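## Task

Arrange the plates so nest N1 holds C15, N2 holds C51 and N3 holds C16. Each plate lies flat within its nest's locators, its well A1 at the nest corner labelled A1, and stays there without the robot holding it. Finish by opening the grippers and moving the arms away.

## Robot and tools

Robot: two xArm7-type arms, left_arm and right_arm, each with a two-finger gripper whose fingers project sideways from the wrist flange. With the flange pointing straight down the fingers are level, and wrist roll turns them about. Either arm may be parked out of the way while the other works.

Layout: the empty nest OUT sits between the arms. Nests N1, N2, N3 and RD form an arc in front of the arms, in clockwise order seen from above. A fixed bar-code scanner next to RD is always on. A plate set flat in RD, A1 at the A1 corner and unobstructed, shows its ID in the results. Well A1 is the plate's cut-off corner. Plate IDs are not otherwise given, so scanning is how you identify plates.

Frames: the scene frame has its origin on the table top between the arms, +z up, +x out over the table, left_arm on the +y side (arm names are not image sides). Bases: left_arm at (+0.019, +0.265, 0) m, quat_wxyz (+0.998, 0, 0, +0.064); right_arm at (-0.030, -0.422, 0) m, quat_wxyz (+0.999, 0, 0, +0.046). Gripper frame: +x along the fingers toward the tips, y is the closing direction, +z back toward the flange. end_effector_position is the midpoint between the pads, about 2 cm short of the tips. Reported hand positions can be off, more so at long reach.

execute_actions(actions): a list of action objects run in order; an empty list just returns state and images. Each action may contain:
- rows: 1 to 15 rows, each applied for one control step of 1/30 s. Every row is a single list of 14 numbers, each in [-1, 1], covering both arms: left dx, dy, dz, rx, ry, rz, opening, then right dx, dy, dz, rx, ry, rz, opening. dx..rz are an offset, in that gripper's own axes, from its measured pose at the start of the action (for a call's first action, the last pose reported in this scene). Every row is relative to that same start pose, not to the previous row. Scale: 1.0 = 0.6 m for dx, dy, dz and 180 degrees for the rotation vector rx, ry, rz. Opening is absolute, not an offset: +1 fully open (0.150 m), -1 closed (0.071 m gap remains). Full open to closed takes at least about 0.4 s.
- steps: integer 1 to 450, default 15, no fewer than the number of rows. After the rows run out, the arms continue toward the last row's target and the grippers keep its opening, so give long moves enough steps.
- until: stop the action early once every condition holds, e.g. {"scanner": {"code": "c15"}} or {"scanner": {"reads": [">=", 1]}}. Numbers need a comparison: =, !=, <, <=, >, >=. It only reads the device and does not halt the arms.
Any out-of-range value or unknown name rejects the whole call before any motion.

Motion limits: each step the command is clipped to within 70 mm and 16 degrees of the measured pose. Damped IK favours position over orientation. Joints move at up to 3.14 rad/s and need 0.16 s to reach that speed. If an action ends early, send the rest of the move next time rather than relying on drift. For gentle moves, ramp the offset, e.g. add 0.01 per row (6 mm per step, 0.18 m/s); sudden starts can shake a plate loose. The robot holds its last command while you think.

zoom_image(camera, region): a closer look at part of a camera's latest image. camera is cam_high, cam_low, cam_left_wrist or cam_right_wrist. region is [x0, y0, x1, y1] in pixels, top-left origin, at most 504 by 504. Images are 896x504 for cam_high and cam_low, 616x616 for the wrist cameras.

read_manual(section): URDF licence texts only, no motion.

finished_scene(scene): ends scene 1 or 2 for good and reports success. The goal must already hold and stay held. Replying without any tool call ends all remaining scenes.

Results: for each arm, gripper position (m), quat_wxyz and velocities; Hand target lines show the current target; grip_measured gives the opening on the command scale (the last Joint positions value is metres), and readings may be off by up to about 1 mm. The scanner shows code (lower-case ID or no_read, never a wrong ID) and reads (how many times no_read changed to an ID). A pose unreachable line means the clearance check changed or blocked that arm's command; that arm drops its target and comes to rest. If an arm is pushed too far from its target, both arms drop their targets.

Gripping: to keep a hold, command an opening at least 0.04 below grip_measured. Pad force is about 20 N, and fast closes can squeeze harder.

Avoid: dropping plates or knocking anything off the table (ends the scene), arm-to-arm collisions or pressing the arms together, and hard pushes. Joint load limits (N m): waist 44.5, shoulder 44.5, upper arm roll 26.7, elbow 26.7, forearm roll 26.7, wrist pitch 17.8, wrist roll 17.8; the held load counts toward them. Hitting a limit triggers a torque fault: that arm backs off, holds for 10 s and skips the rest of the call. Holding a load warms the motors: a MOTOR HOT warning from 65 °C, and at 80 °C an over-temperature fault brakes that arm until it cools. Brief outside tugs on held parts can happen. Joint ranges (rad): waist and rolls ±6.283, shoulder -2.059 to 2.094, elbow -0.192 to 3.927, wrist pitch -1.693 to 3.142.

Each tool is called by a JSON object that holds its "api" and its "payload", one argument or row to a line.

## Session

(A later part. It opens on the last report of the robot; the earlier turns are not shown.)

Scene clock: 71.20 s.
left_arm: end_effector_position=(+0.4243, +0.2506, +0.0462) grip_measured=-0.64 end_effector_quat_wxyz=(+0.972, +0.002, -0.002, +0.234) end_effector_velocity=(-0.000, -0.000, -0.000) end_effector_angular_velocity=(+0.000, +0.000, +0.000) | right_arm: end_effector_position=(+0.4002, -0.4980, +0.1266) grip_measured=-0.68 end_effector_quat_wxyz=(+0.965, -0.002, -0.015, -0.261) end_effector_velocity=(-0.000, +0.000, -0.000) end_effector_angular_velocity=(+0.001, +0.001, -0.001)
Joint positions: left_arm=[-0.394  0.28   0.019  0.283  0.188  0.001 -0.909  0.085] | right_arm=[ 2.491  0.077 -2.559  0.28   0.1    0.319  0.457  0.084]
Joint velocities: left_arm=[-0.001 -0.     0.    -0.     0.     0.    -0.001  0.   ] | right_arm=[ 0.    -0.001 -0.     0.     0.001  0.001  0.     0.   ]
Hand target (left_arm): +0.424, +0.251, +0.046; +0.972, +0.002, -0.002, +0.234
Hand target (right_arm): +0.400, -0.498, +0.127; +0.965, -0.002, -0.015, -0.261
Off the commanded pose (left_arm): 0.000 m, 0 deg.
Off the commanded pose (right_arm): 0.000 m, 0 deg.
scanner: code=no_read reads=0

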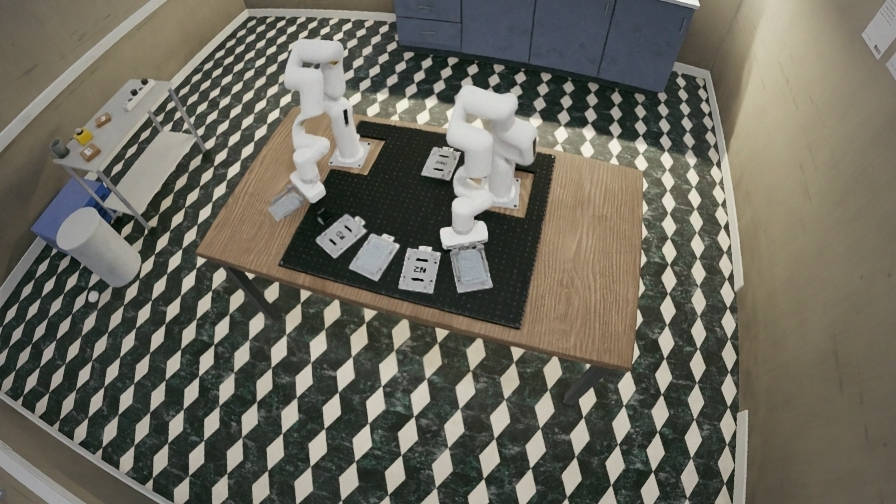

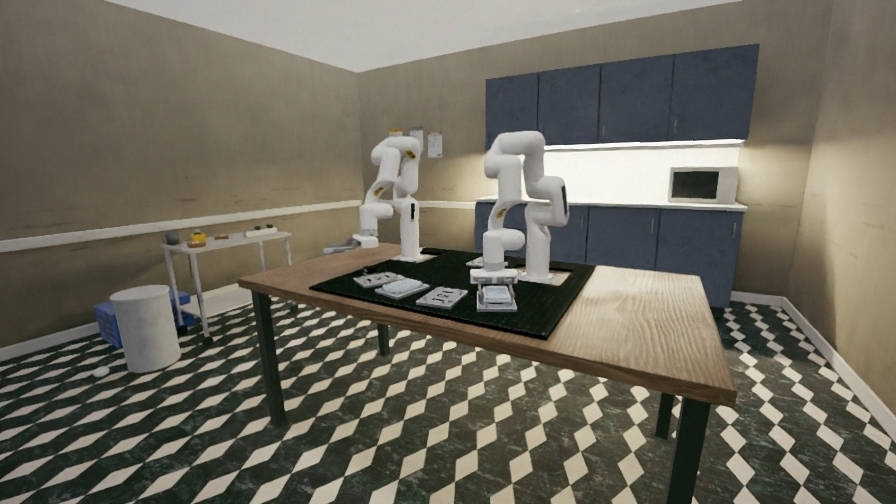

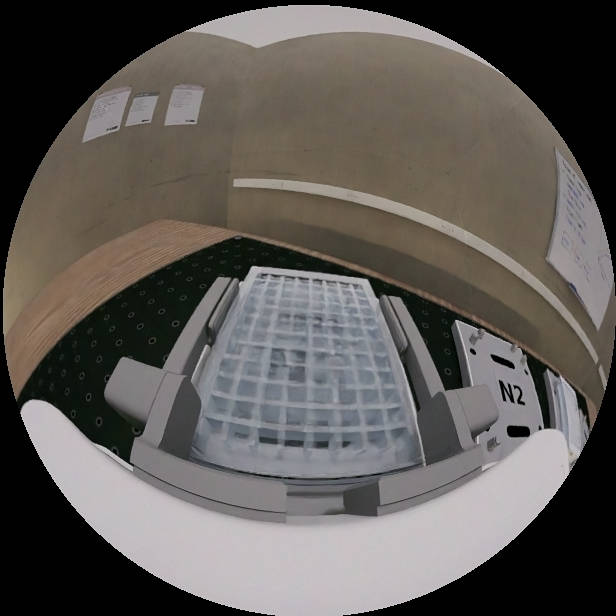

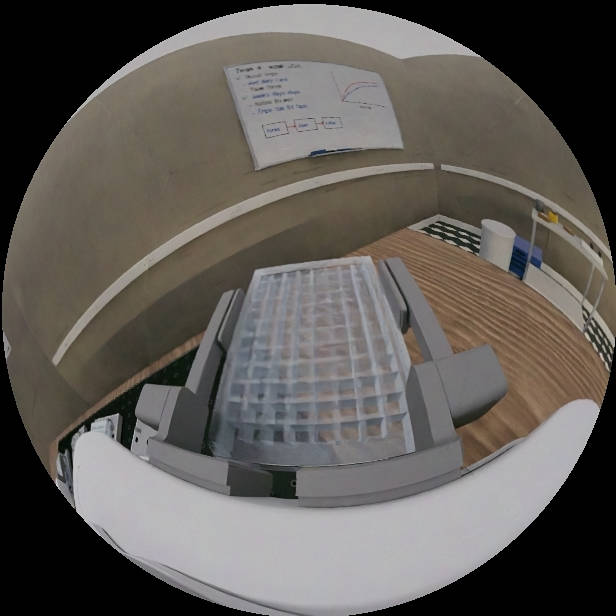

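{"api": "execute_actions", "payload": {
  "actions": [
    {"rows": [[0,0,-0.002,0,0,0,-0.85,0,0,0,0,0,0,-0.85],[0,0,-0.004,0,0,0,-0.85,0,0,0,0,0,0,-0.85],[0,0,-0.006,0,0,0,-0.85,0,0,0,0,0,0,-0.85],[0,0,-0.008,0,0,0,-0.85,0,0,0,0,0,0,-0.85],[0,0,-0.010,0,0,0,-0.85,0,0,0,0,0,0,-0.85],[0,0,-0.012,0,0,0,-0.85,0,0,0,0,0,0,-0.85],[0,0,-0.014,0,0,0,-0.85,0,0,0,0,0,0,-0.85],[0,0,-0.016,0,0,0,-0.85,0,0,0,0,0,0,-0.85],[0,0,-0.018,0,0,0,-0.85,0,0,0,0,0,0,-0.85],[0,0,-0.0195,0,0,0,-0.85,0,0,0,0,0,0,-0.85]], "steps": 20}
  ]
}}

Scene clock: 72.07 s.
left_arm: end_effector_position=(+0.4253, +0.2500, +0.0357) grip_measured=-0.64 end_effector_quat_wxyz=(+0.972, +0.001, -0.004, +0.234) end_effector_velocity=(-0.000, +0.000, -0.001) end_effector_angular_velocity=(+0.001, +0.003, -0.000) | right_arm: end_effector_position=(+0.4002, -0.4980, +0.1266) grip_measured=-0.68 end_effector_quat_wxyz=(+0.965, -0.002, -0.015, -0.261) end_effector_velocity=(-0.000, -0.000, -0.000) end_effector_angular_velocity=(+0.001, +0.000, -0.001)
Joint positions: left_arm=[-0.417  0.339  0.041  0.298  0.189 -0.048 -0.912  0.085] | right_arm=[ 2.491  0.077 -2.559  0.28   0.1    0.319  0.457  0.084]
Joint velocities: left_arm=[-0.     0.003  0.     0.001 -0.     0.002  0.001  0.   ] | right_arm=[-0.    -0.001 -0.    -0.     0.001 -0.    -0.001 -0.   ]
Hand target (left_arm): +0.424, +0.251, +0.035; +0.972, +0.002, -0.002, +0.234
Hand target (right_arm): +0.400, -0.498, +0.127; +0.965, -0.002, -0.015, -0.261
Off the commanded pose (left_arm): 0.002 m, 0 deg.
Off the commanded pose (right_arm): 0.000 m, 0 deg.
scanner: code=no_read reads=0

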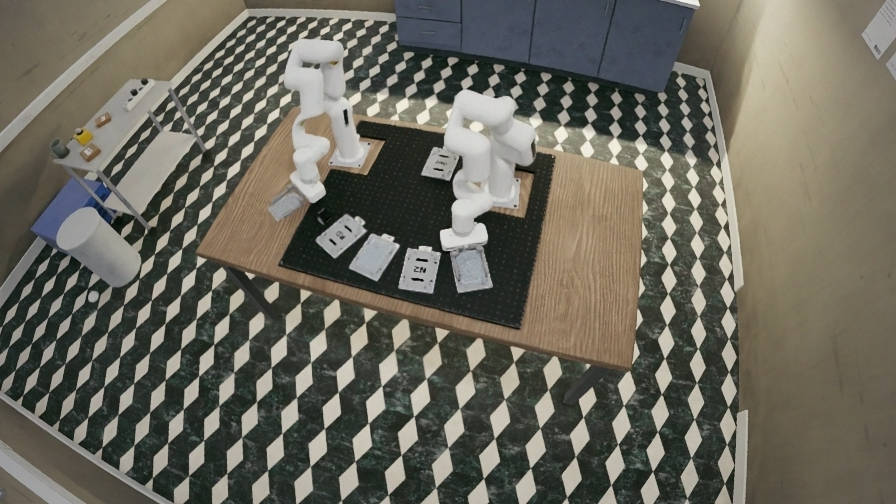

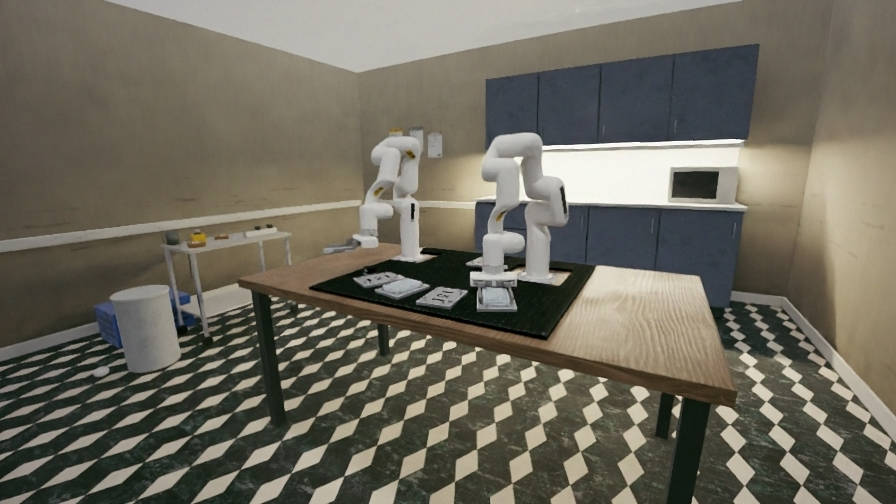

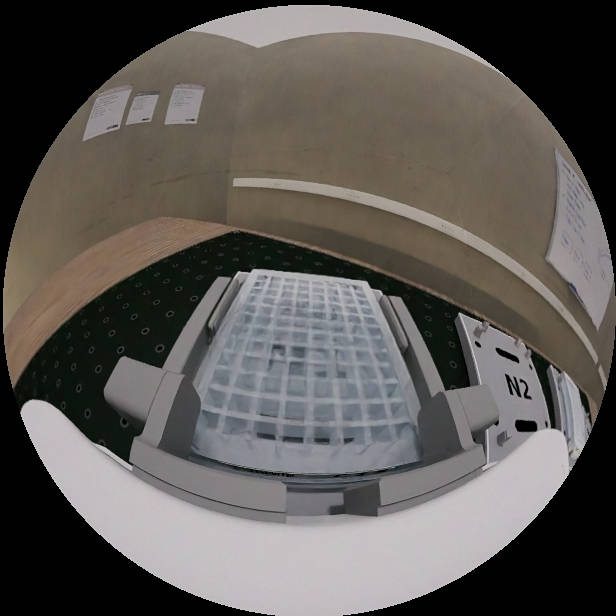

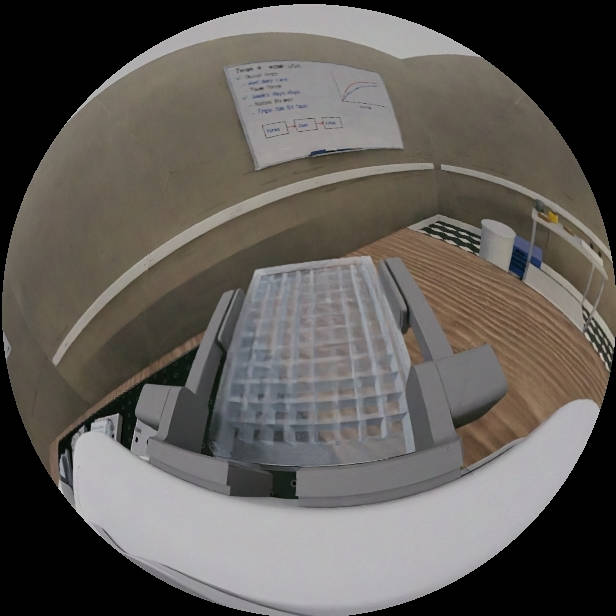

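{"api": "execute_actions", "payload": {
  "actions": [
    {"rows": [[0,0,0,0,0,0,-0.75,0,0,0,0,0,0,-0.85],[0,0,0,0,0,0,-0.66,0,0,0,0,0,0,-0.85],[0,0,0,0,0,0,-0.6,0,0,0,0,0,0,-0.85],[0,0,0,0,0,0,-0.5,0,0,0,0,0,0,-0.85],[0,0,0,0,0,0,-0.4,0,0,0,0,0,0,-0.85],[0,0,0,0,0,0,-0.3,0,0,0,0,0,0,-0.85],[0,0,0,0,0,0,-0.2,0,0,0,0,0,0,-0.85],[0,0,0,0,0,0,-0.1,0,0,0,0,0,0,-0.85]], "steps": 12},
    {"rows": [[0,0,0.01,0,0,0,-0.1,0,0,0,0,0,0,-0.85],[0,0,0.02,0,0,0,-0.1,0,0,0,0,0,0,-0.85],[0,0,0.03,0,0,0,-0.1,0,0,0,0,0,0,-0.85],[0,0,0.04,0,0,0,-0.1,0,0,0,0,0,0,-0.85],[-0.005,0,0.05,0,0,0,-0.1,0,0,0,0,0,0,-0.85],[-0.01,0,0.06,0,0,0,-0.1,0,0,0,0,0,0,-0.85],[-0.015,0,0.07,0,0,0,-0.1,0,0,0,0,0,0,-0.85],[-0.02,0,0.08,0,0,0,-0.1,0,0,0,0,0,0,-0.85],[-0.027,0,0.09,0,0,0,-0.1,0,0,0,0,0,0,-0.85],[-0.033,0,0.1,0,0,0,-0.1,0,0,0,0,0,0,-0.85]], "steps": 20}
  ]
}}

{"api": "zoom_image", "payload": {
  "camera": "cam_left_wrist",
  "region": [150, 250, 470, 530]
}}

Scene clock: 73.47 s.
left_arm: end_effector_position=(+0.4058, +0.2416, +0.0934) grip_measured=-0.10 end_effector_quat_wxyz=(+0.972, +0.003, -0.003, +0.234) end_effector_velocity=(-0.001, +0.002, +0.000) end_effector_angular_velocity=(-0.023, +0.028, -0.000) | right_arm: end_effector_position=(+0.4002, -0.4980, +0.1266) grip_measured=-0.68 end_effector_quat_wxyz=(+0.965, -0.002, -0.015, -0.261) end_effector_velocity=(+0.001, +0.000, +0.000) end_effector_angular_velocity=(-0.000, -0.001, +0.002)
Joint positions: left_arm=[-0.401 -0.    -0.064  0.194  0.044  0.194 -0.854  0.107] | right_arm=[ 2.491  0.077 -2.559  0.28   0.1    0.319  0.457  0.084]
Joint velocities: left_arm=[-0.015 -0.034 -0.015  0.001 -0.184  0.053  0.151  0.   ] | right_arm=[ 0.     0.    -0.     0.001 -0.001 -0.001 -0.001  0.   ]
Hand target (left_arm): +0.406, +0.241, +0.094; +0.972, +0.003, -0.002, +0.234
Hand target (right_arm): +0.400, -0.498, +0.127; +0.965, -0.002, -0.015, -0.261
Off the commanded pose (left_arm): 0.001 m, 0 deg.
Off the commanded pose (right_arm): 0.000 m, 0 deg.
scanner: code=no_read reads=0

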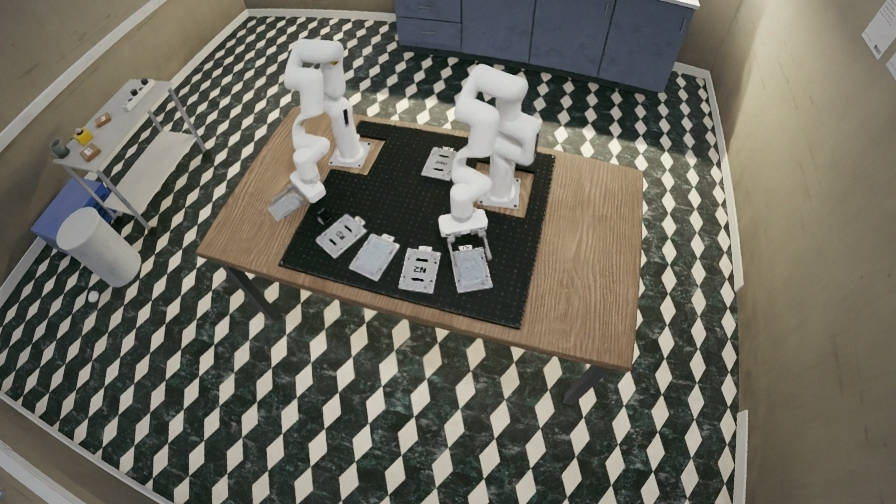

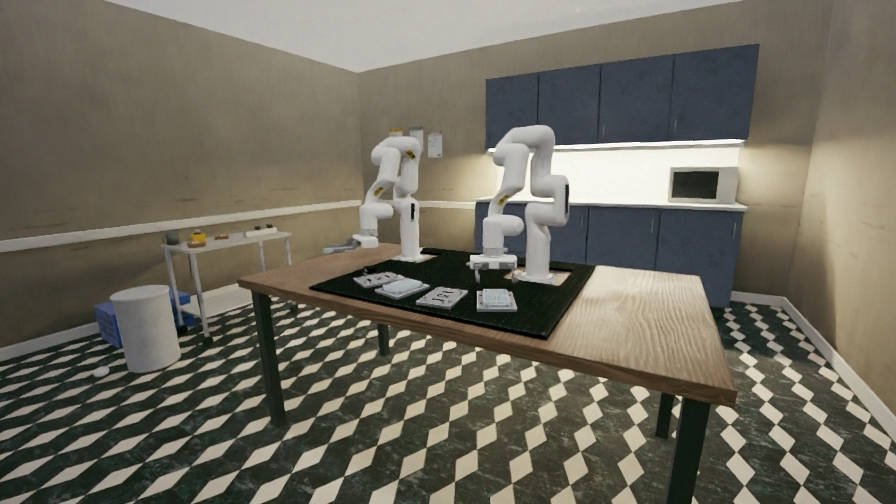

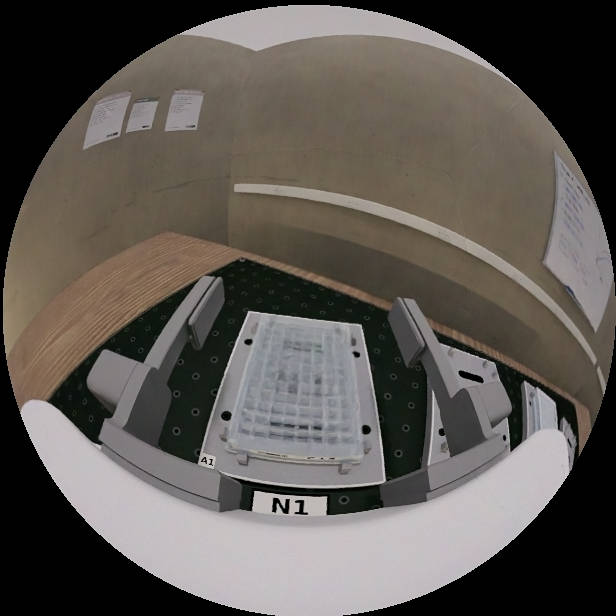

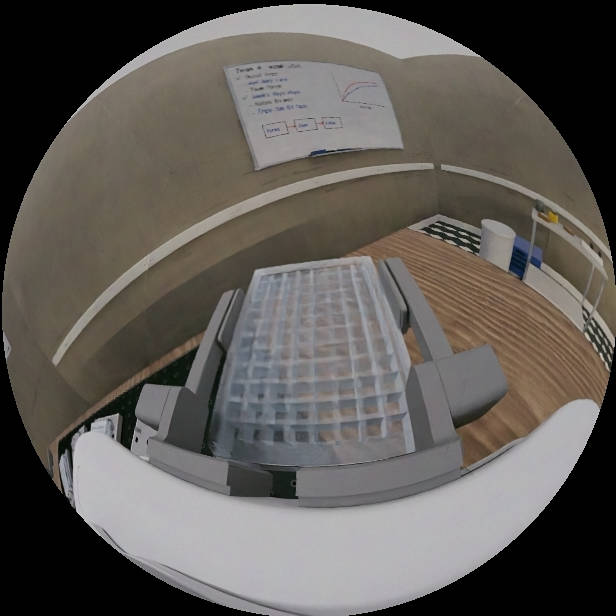

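Region (150, 250, 470, 530) of cam_left_wrist's 616x616 image, scaled by 1.575, with more detail than that image has; it fills the top 441 rows of this view, and the rest is white.

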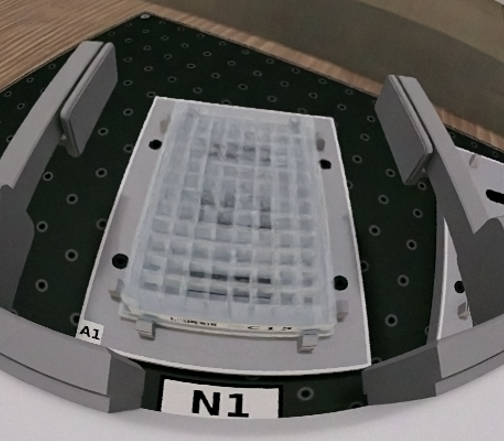

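{"api": "zoom_image", "payload": {
  "camera": "cam_left_wrist",
  "region": [200, 400, 400, 490]
}}

{"api": "zoom_image", "payload": {
  "camera": "cam_low",
  "region": [350, 250, 530, 320]
}}

Region (200, 400, 400, 490) of cam_left_wrist's 616x616 image, scaled by 2.520, with more detail than that image has; it fills the top 227 rows of this view, and the rest is white.

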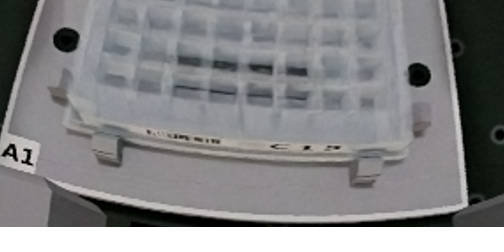

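Region (350, 250, 530, 320) of cam_low's 896x504 image, scaled by 2.800, with more detail than that image has.

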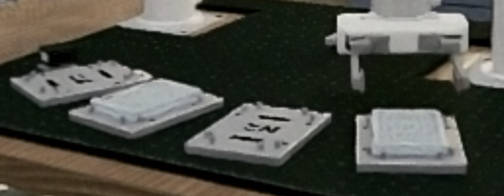

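{"api": "zoom_image", "payload": {
  "camera": "cam_left_wrist",
  "region": [230, 300, 380, 370]
}}

{"api": "zoom_image", "payload": {
  "camera": "cam_high",
  "region": [340, 220, 500, 300]
}}

Region (230, 300, 380, 370) of cam_left_wrist's 616x616 image, scaled by 3.360, with more detail than that image has; it fills the top 235 rows of this view, and the rest is white.

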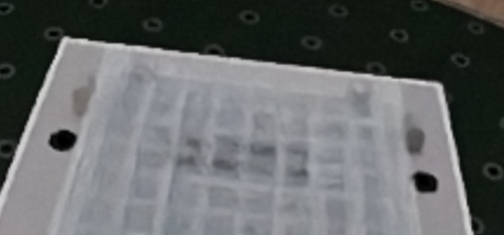

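Region (340, 220, 500, 300) of cam_high's 896x504 image, scaled by 3.150, with more detail than that image has.

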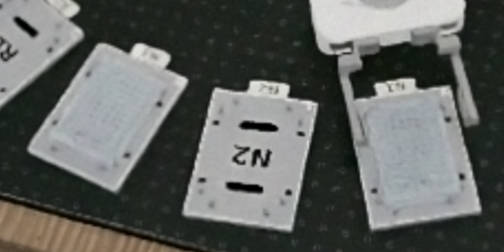

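{"api": "execute_actions", "payload": {
  "actions": [
    {"rows": [[0.005,0,-0.01,0,0,0,-0.1,0,0,0,0,0,0,-0.85],[0.012,0,-0.02,0,0,0,-0.1,0,0,0,0,0,0,-0.85],[0.02,0,-0.03,0,0,0,-0.1,0,0,0,0,0,0,-0.85],[0.027,0,-0.04,0,0,0,-0.1,0,0,0,0,0,0,-0.85],[0.033,0,-0.05,0,0,0,-0.1,0,0,0,0,0,0,-0.85],[0.034,0,-0.06,0,0,0,-0.1,0,0,0,0,0,0,-0.85],[0.034,0,-0.07,0,0,0,-0.1,0,0,0,0,0,0,-0.85],[0.034,0,-0.08,0,0,0,-0.1,0,0,0,0,0,0,-0.85],[0.034,0,-0.087,0,0,0,-0.1,0,0,0,0,0,0,-0.85],[0.034,0,-0.0907,0,0,0,-0.1,0,0,0,0,0,0,-0.85]], "steps": 22},
    {"rows": [[0,0,0,0,0,0,-0.25,0,0,0,0,0,0,-0.85],[0,0,0,0,0,0,-0.4,0,0,0,0,0,0,-0.85],[0,0,0,0,0,0,-0.5,0,0,0,0,0,0,-0.85],[0,0,0,0,0,0,-0.58,0,0,0,0,0,0,-0.85],[0,0,0,0,0,0,-0.64,0,0,0,0,0,0,-0.85],[0,0,0,0,0,0,-0.7,0,0,0,0,0,0,-0.85],[0,0,0,0,0,0,-0.78,0,0,0,0,0,0,-0.85]], "steps": 14}
  ]
}}

Scene clock: 76.17 s.
left_arm: end_effector_position=(+0.4249, +0.2502, +0.0400) grip_measured=-0.70 end_effector_quat_wxyz=(+0.972, +0.002, -0.003, +0.234) end_effector_velocity=(-0.001, -0.000, -0.001) end_effector_angular_velocity=(+0.001, +0.002, -0.000) | right_arm: end_effector_position=(+0.4002, -0.4980, +0.1266) grip_measured=-0.68 end_effector_quat_wxyz=(+0.965, -0.002, -0.015, -0.261) end_effector_velocity=(-0.000, -0.000, +0.000) end_effector_angular_velocity=(+0.001, +0.000, -0.002)
Joint positions: left_arm=[-0.431  0.314  0.032  0.29   0.101 -0.027 -0.846  0.083] | right_arm=[ 2.491  0.077 -2.559  0.28   0.1    0.319  0.457  0.084]
Joint velocities: left_arm=[-0.002  0.001  0.001 -0.001 -0.001  0.001 -0.     0.   ] | right_arm=[-0.     0.     0.     0.001  0.003  0.001 -0.     0.   ]
Hand target (left_arm): +0.424, +0.251, +0.040; +0.972, +0.003, -0.003, +0.234
Hand target (right_arm): +0.400, -0.498, +0.127; +0.965, -0.002, -0.015, -0.261
Off the commanded pose (left_arm): 0.001 m, 0 deg.
Off the commanded pose (right_arm): 0.000 m, 0 deg.
scanner: code=no_read reads=0

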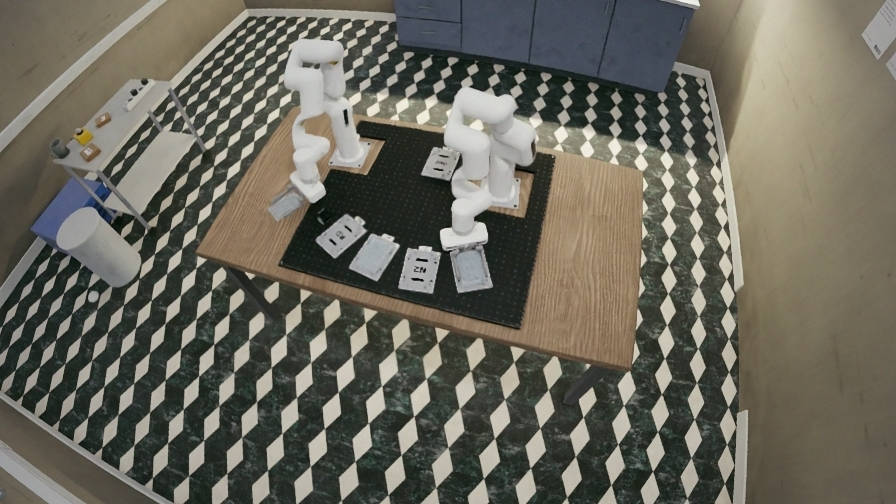

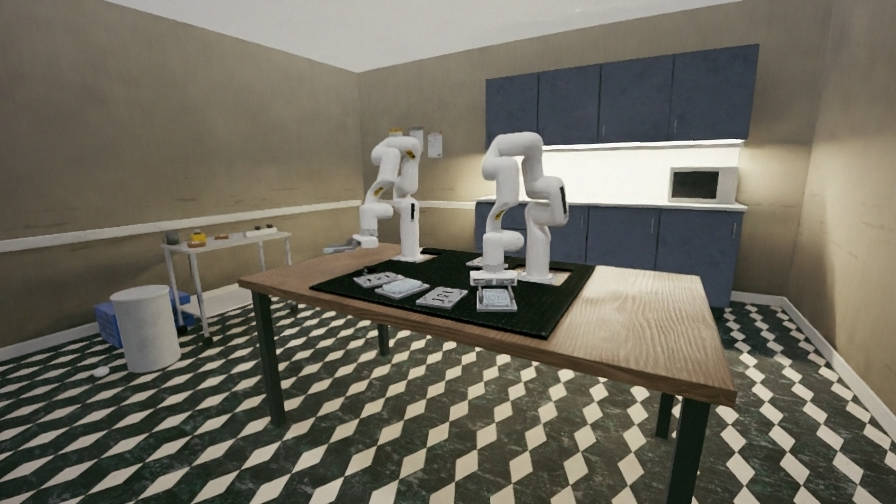

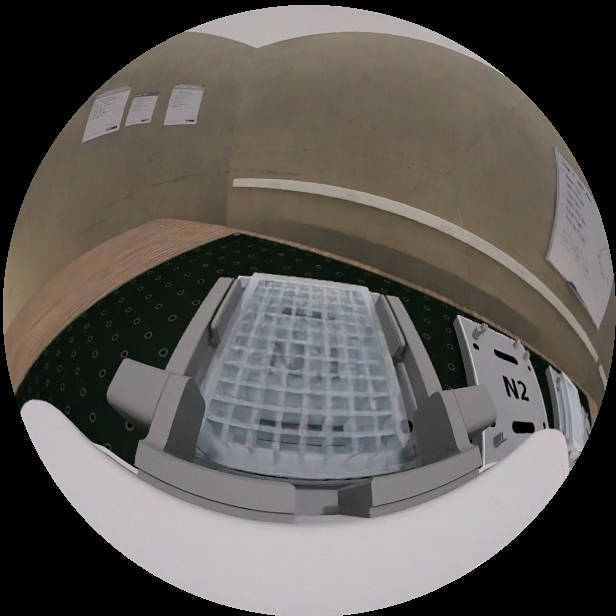

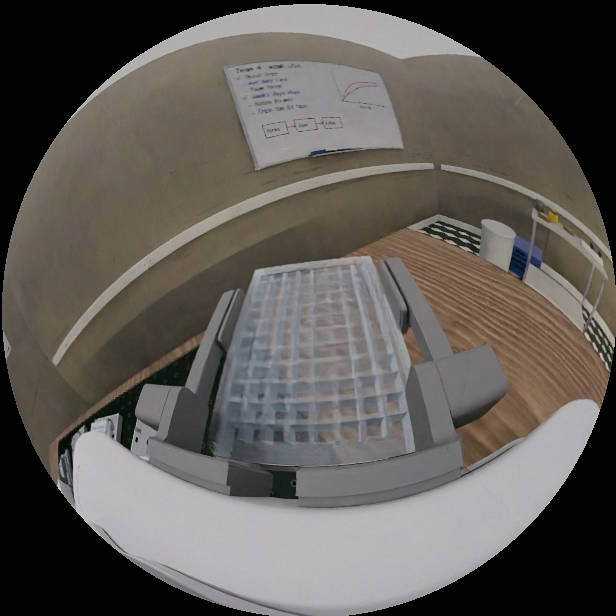

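{"api": "execute_actions", "payload": {
  "actions": [
    {"rows": [[0.001,0,0,0,0,0,-0.78,0,0,0,0,0,0,-0.85],[0.002,0,0,0,0,0,-0.78,0,0,0,0,0,0,-0.85],[0.003,0,0,0,0,0,-0.78,0,0,0,0,0,0,-0.85],[0.004,0,0,0,0,0,-0.78,0,0,0,0,0,0,-0.85],[0.0045,0,0,0,0,0,-0.78,0,0,0,0,0,0,-0.85],[0.0045,0,0,0,0,0,-0.78,0,0,0,0,0,0,-0.85],[0.0045,0,0,0,0,0,-0.78,0,0,0,0,0,0,-0.85],[0.0045,0,-0.001,0,0,0,-0.78,0,0,0,0,0,0,-0.85],[0.0045,0,-0.002,0,0,0,-0.78,0,0,0,0,0,0,-0.85],[0.0045,0,-0.003,0,0,0,-0.78,0,0,0,0,0,0,-0.85],[0.0045,0,-0.004,0,0,0,-0.78,0,0,0,0,0,0,-0.85],[0.0045,0,-0.005,0,0,0,-0.78,0,0,0,0,0,0,-0.85],[0.0045,0,-0.006,0,0,0,-0.78,0,0,0,0,0,0,-0.85],[0.0045,0,-0.007,0,0,0,-0.78,0,0,0,0,0,0,-0.85]], "steps": 24}
  ]
}}

Scene clock: 77.13 s.
left_arm: end_effector_position=(+0.4275, +0.2513, +0.0374) grip_measured=-0.70 end_effector_quat_wxyz=(+0.972, +0.001, -0.005, +0.234) end_effector_velocity=(+0.002, +0.001, -0.001) end_effector_angular_velocity=(-0.001, -0.003, +0.001) | right_arm: end_effector_position=(+0.4002, -0.4980, +0.1266) grip_measured=-0.68 end_effector_quat_wxyz=(+0.965, -0.002, -0.015, -0.261) end_effector_velocity=(+0.000, -0.000, +0.001) end_effector_angular_velocity=(-0.000, -0.002, -0.001)
Joint positions: left_arm=[-0.426  0.334  0.033  0.299  0.104 -0.043 -0.844  0.083] | right_arm=[ 2.491  0.077 -2.559  0.28   0.1    0.319  0.457  0.084]
Joint velocities: left_arm=[ 0.003  0.009  0.002  0.006  0.004 -0.006 -0.     0.   ] | right_arm=[-0.001  0.001 -0.     0.     0.    -0.001 -0.     0.   ]
Hand target (left_arm): +0.427, +0.251, +0.036; +0.972, +0.002, -0.003, +0.234
Hand target (right_arm): +0.400, -0.498, +0.127; +0.965, -0.002, -0.015, -0.261
Off the commanded pose (left_arm): 0.002 m, 0 deg.
Off the commanded pose (right_arm): 0.000 m, 0 deg.
scanner: code=no_read reads=0

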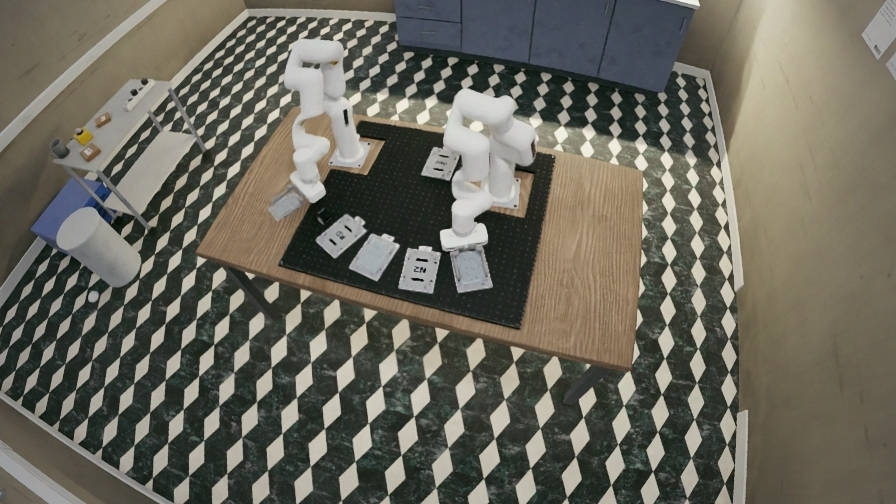

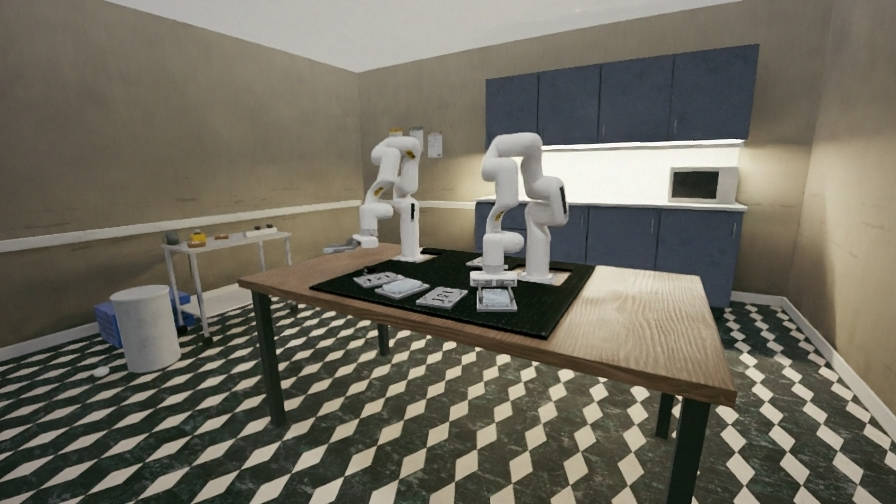

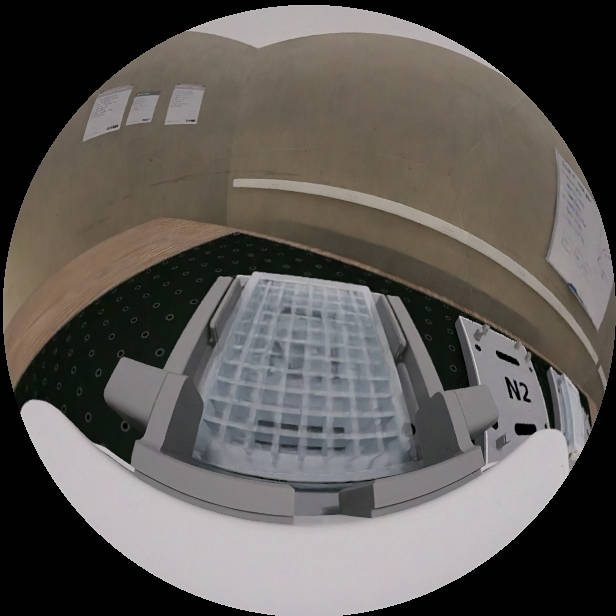

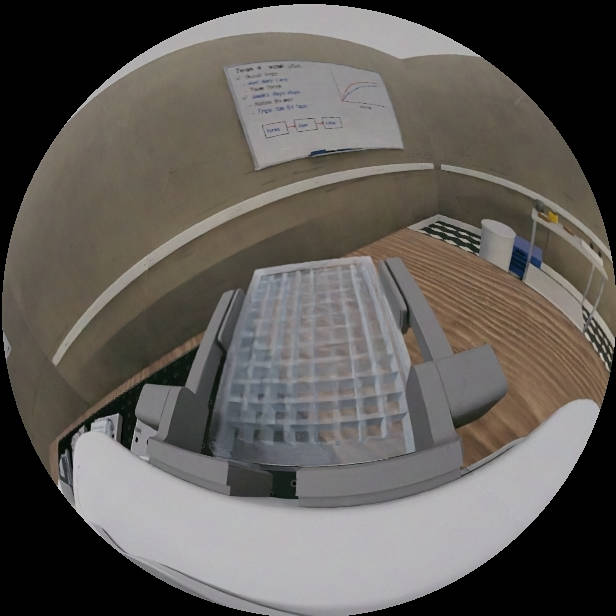

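{"api": "execute_actions", "payload": {
  "actions": [
    {"rows": [[0,0,0,0,0,0,-0.72,0,0,0,0,0,0,-0.85],[0,0,0,0,0,0,-0.66,0,0,0,0,0,0,-0.85],[0,0,0,0,0,0,-0.6,0,0,0,0,0,0,-0.85],[0,0,0,0,0,0,-0.5,0,0,0,0,0,0,-0.85],[0,0,0,0,0,0,-0.4,0,0,0,0,0,0,-0.85],[0,0,0,0,0,0,-0.3,0,0,0,0,0,0,-0.85],[0,0,0,0,0,0,-0.2,0,0,0,0,0,0,-0.85],[0,0,0,0,0,0,-0.1,0,0,0,0,0,0,-0.85]], "steps": 12},
    {"rows": [[0,0,0.01,0,0,0,-0.1,0,0,0,0,0,0,-0.85],[0,0,0.02,0,0,0,-0.1,0,0,0,0,0,0,-0.85],[0,0,0.03,0,0,0,-0.1,0,0,0,0,0,0,-0.85],[0,0,0.04,0,0,0,-0.1,0,0,0,0,0,0,-0.85],[-0.005,0,0.05,0,0,0,-0.1,0,0,0,0,0,0,-0.85],[-0.01,0,0.06,0,0,0,-0.1,0,0,0,0,0,0,-0.85],[-0.015,0,0.07,0,0,0,-0.1,0,0,0,0,0,0,-0.85],[-0.022,0,0.08,0,0,0,-0.1,0,0,0,0,0,0,-0.85],[-0.03,0,0.09,0,0,0,-0.1,0,0,0,0,0,0,-0.85],[-0.038,0,0.095,0,0,0,-0.1,0,0,0,0,0,0,-0.85]], "steps": 20}
  ]
}}

{"api": "zoom_image", "payload": {
  "camera": "cam_left_wrist",
  "region": [200, 400, 400, 490]
}}

{"api": "zoom_image", "payload": {
  "camera": "cam_left_wrist",
  "region": [150, 250, 470, 530]
}}

Scene clock: 78.50 s.
left_arm: end_effector_position=(+0.4067, +0.2423, +0.0920) grip_measured=-0.10 end_effector_quat_wxyz=(+0.972, +0.003, -0.004, +0.235) end_effector_velocity=(-0.002, +0.001, -0.001) end_effector_angular_velocity=(-0.002, +0.012, +0.002) | right_arm: end_effector_position=(+0.4002, -0.4980, +0.1266) grip_measured=-0.68 end_effector_quat_wxyz=(+0.965, -0.002, -0.015, -0.261) end_effector_velocity=(+0.000, -0.000, +0.000) end_effector_angular_velocity=(+0.000, -0.000, -0.001)
Joint positions: left_arm=[-0.448  0.011 -0.013  0.197  0.05   0.183 -0.858  0.107] | right_arm=[ 2.491  0.077 -2.559  0.28   0.1    0.319  0.457  0.084]
Joint velocities: left_arm=[-0.002 -0.008 -0.004 -0.002 -0.036  0.016  0.028  0.   ] | right_arm=[-0.001  0.     0.     0.     0.001  0.    -0.001  0.   ]
Hand target (left_arm): +0.407, +0.242, +0.092; +0.972, +0.003, -0.004, +0.235
Hand target (right_arm): +0.400, -0.498, +0.127; +0.965, -0.002, -0.015, -0.261
Off the commanded pose (left_arm): 0.001 m, 0 deg.
Off the commanded pose (right_arm): 0.000 m, 0 deg.
scanner: code=no_read reads=0

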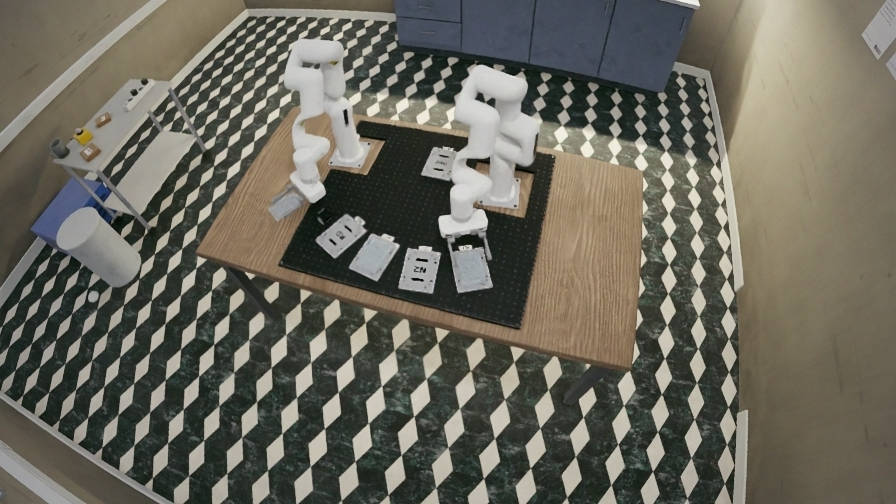

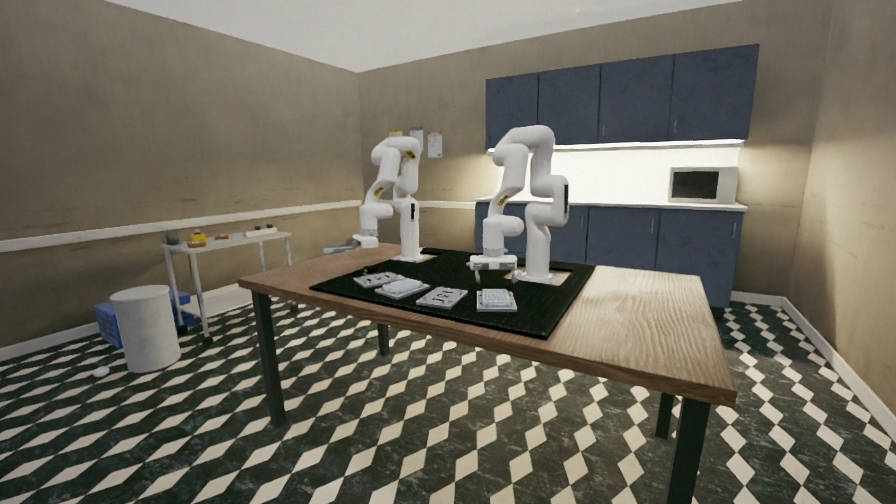

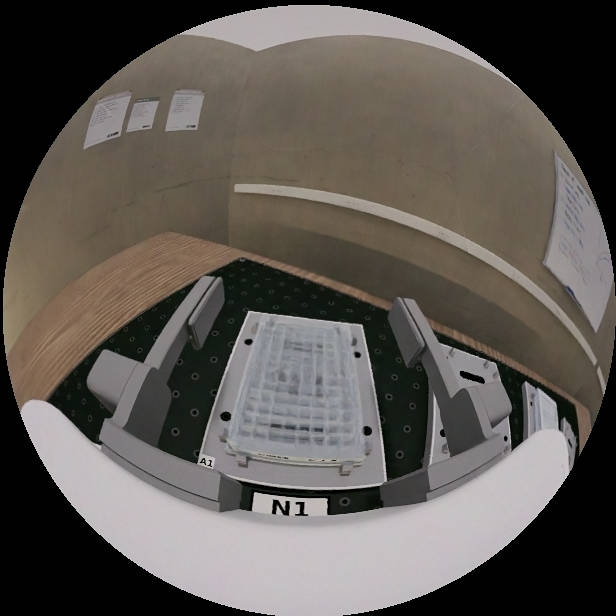

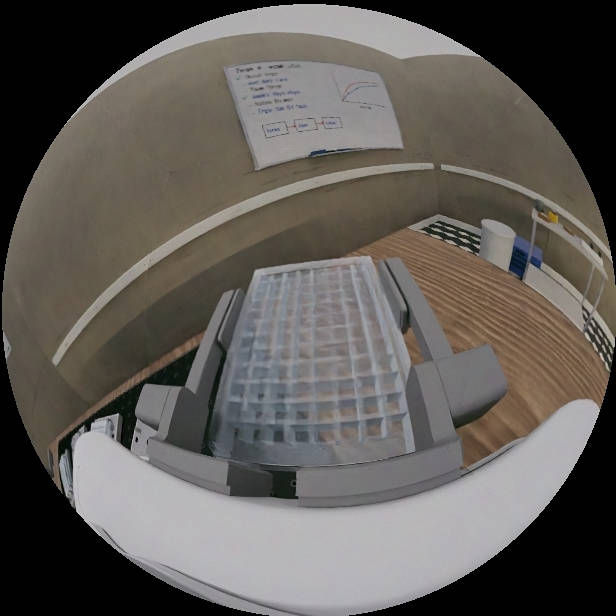

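Region (200, 400, 400, 490) of cam_left_wrist's 616x616 image, scaled by 2.520, with more detail than that image has; it fills the top 227 rows of this view, and the rest is white.

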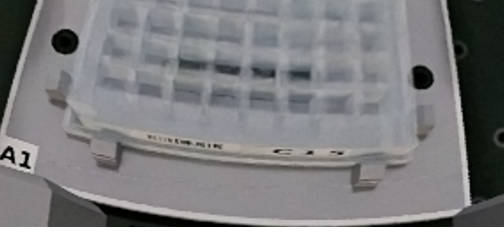

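Region (150, 250, 470, 530) of cam_left_wrist's 616x616 image, scaled by 1.575, with more detail than that image has; it fills the top 441 rows of this view, and the rest is white.

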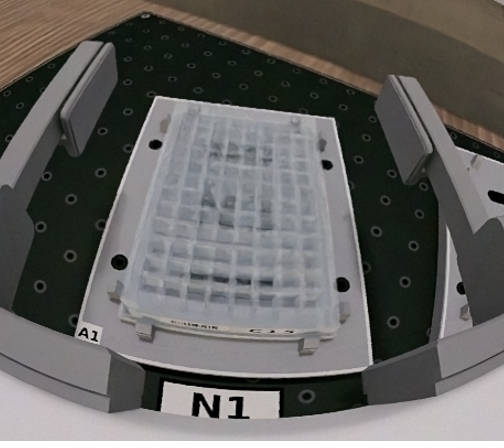

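{"api": "zoom_image", "payload": {
  "camera": "cam_left_wrist",
  "region": [320, 400, 400, 480]
}}

{"api": "zoom_image", "payload": {
  "camera": "cam_left_wrist",
  "region": [200, 400, 280, 480]
}}

Region (320, 400, 400, 480) of cam_left_wrist's 616x616 image, scaled by 6.300, with more detail than that image has.

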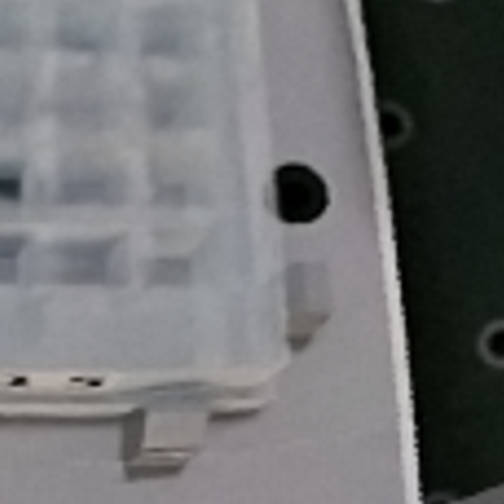

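Region (200, 400, 280, 480) of cam_left_wrist's 616x616 image, scaled by 6.300, with more detail than that image has.

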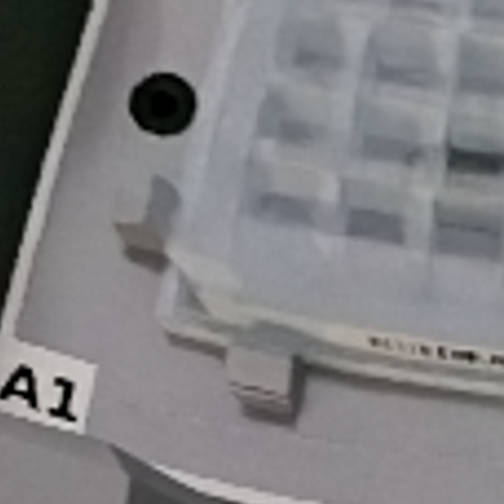

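{"api": "execute_actions", "payload": {
  "actions": [
    {"rows": [[0.005,0,-0.01,0,0.003,0,-0.1,0,0,0,0,0,0,-0.85],[0.012,0,-0.02,0,0.006,0,-0.1,0,0,0,0,0,0,-0.85],[0.02,0,-0.03,0,0.01,0,-0.1,0,0,0,0,0,0,-0.85],[0.027,0,-0.04,0,0.014,0,-0.1,0,0,0,0,0,0,-0.85],[0.033,0,-0.05,0,0.018,0,-0.1,0,0,0,0,0,0,-0.85],[0.035,0,-0.06,0,0.022,0,-0.1,0,0,0,0,0,0,-0.85],[0.035,0,-0.07,0,0.022,0,-0.1,0,0,0,0,0,0,-0.85],[0.035,0,-0.08,0,0.022,0,-0.1,0,0,0,0,0,0,-0.85],[0.035,0,-0.087,0,0.022,0,-0.1,0,0,0,0,0,0,-0.85],[0.035,0,-0.09,0,0.022,0,-0.1,0,0,0,0,0,0,-0.85]], "steps": 25},
    {"rows": [[0,0,0,0,0,0,-0.25,0,0,0,0,0,0,-0.85],[0,0,0,0,0,0,-0.4,0,0,0,0,0,0,-0.85],[0,0,0,0,0,0,-0.5,0,0,0,0,0,0,-0.85],[0,0,0,0,0,0,-0.58,0,0,0,0,0,0,-0.85],[0,0,0,0,0,0,-0.64,0,0,0,0,0,0,-0.85],[0,0,0,0,0,0,-0.72,0,0,0,0,0,0,-0.85],[0,0,0,0,0,0,-0.8,0,0,0,0,0,0,-0.85],[0,0,0,0,0,0,-0.85,0,0,0,0,0,0,-0.85]], "steps": 14}
  ]
}}

Scene clock: 81.63 s.
left_arm: end_effector_position=(+0.4264, +0.2510, +0.0390) grip_measured=-0.67 end_effector_quat_wxyz=(+0.972, -0.006, +0.029, +0.234) end_effector_velocity=(-0.000, +0.001, -0.000) end_effector_angular_velocity=(+0.000, +0.000, +0.003) | right_arm: end_effector_position=(+0.4002, -0.4980, +0.1266) grip_measured=-0.68 end_effector_quat_wxyz=(+0.965, -0.002, -0.015, -0.261) end_effector_velocity=(-0.000, -0.000, +0.000) end_effector_angular_velocity=(+0.001, -0.000, -0.002)
Joint positions: left_arm=[-0.324  0.262 -0.107  0.305 -0.146  0.09  -0.627  0.084] | right_arm=[ 2.491  0.077 -2.559  0.28   0.1    0.319  0.457  0.084]
Joint velocities: left_arm=[ 0.001 -0.     0.001 -0.    -0.002  0.    -0.     0.   ] | right_arm=[ 0.    -0.    -0.     0.     0.002 -0.     0.     0.   ]
Hand target (left_arm): +0.426, +0.252, +0.039; +0.971, -0.006, +0.030, +0.235
Hand target (right_arm): +0.400, -0.498, +0.127; +0.965, -0.002, -0.015, -0.261
Off the commanded pose (left_arm): 0.001 m, 0 deg.
Off the commanded pose (right_arm): 0.000 m, 0 deg.
scanner: code=no_read reads=0

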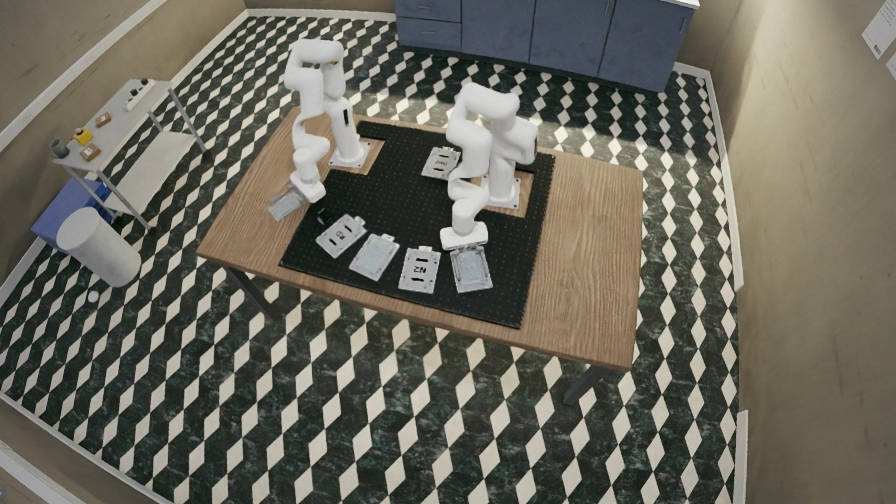

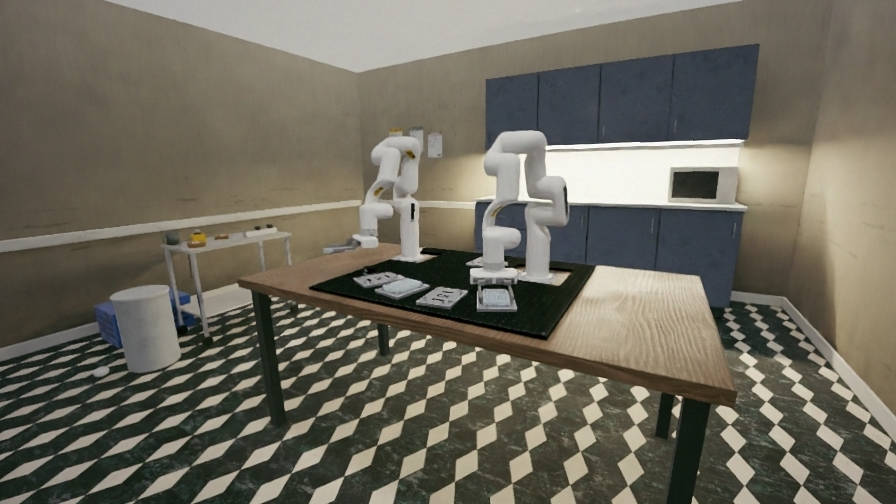

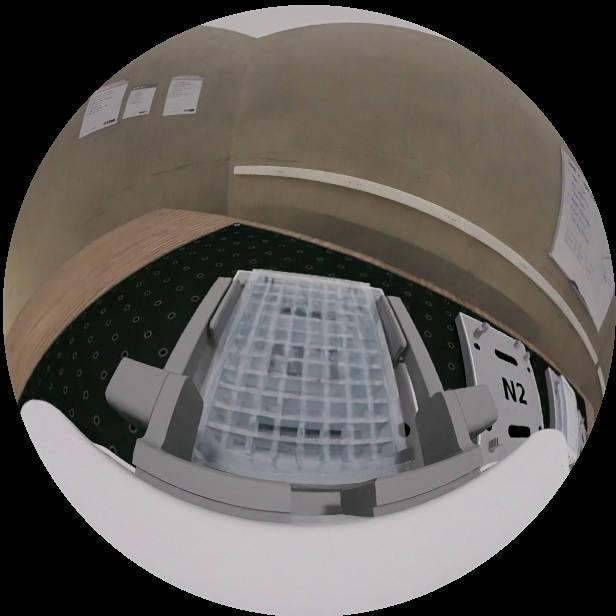

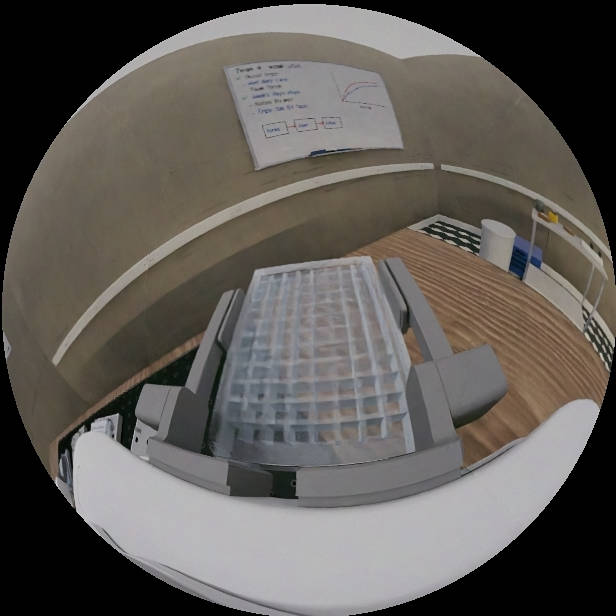

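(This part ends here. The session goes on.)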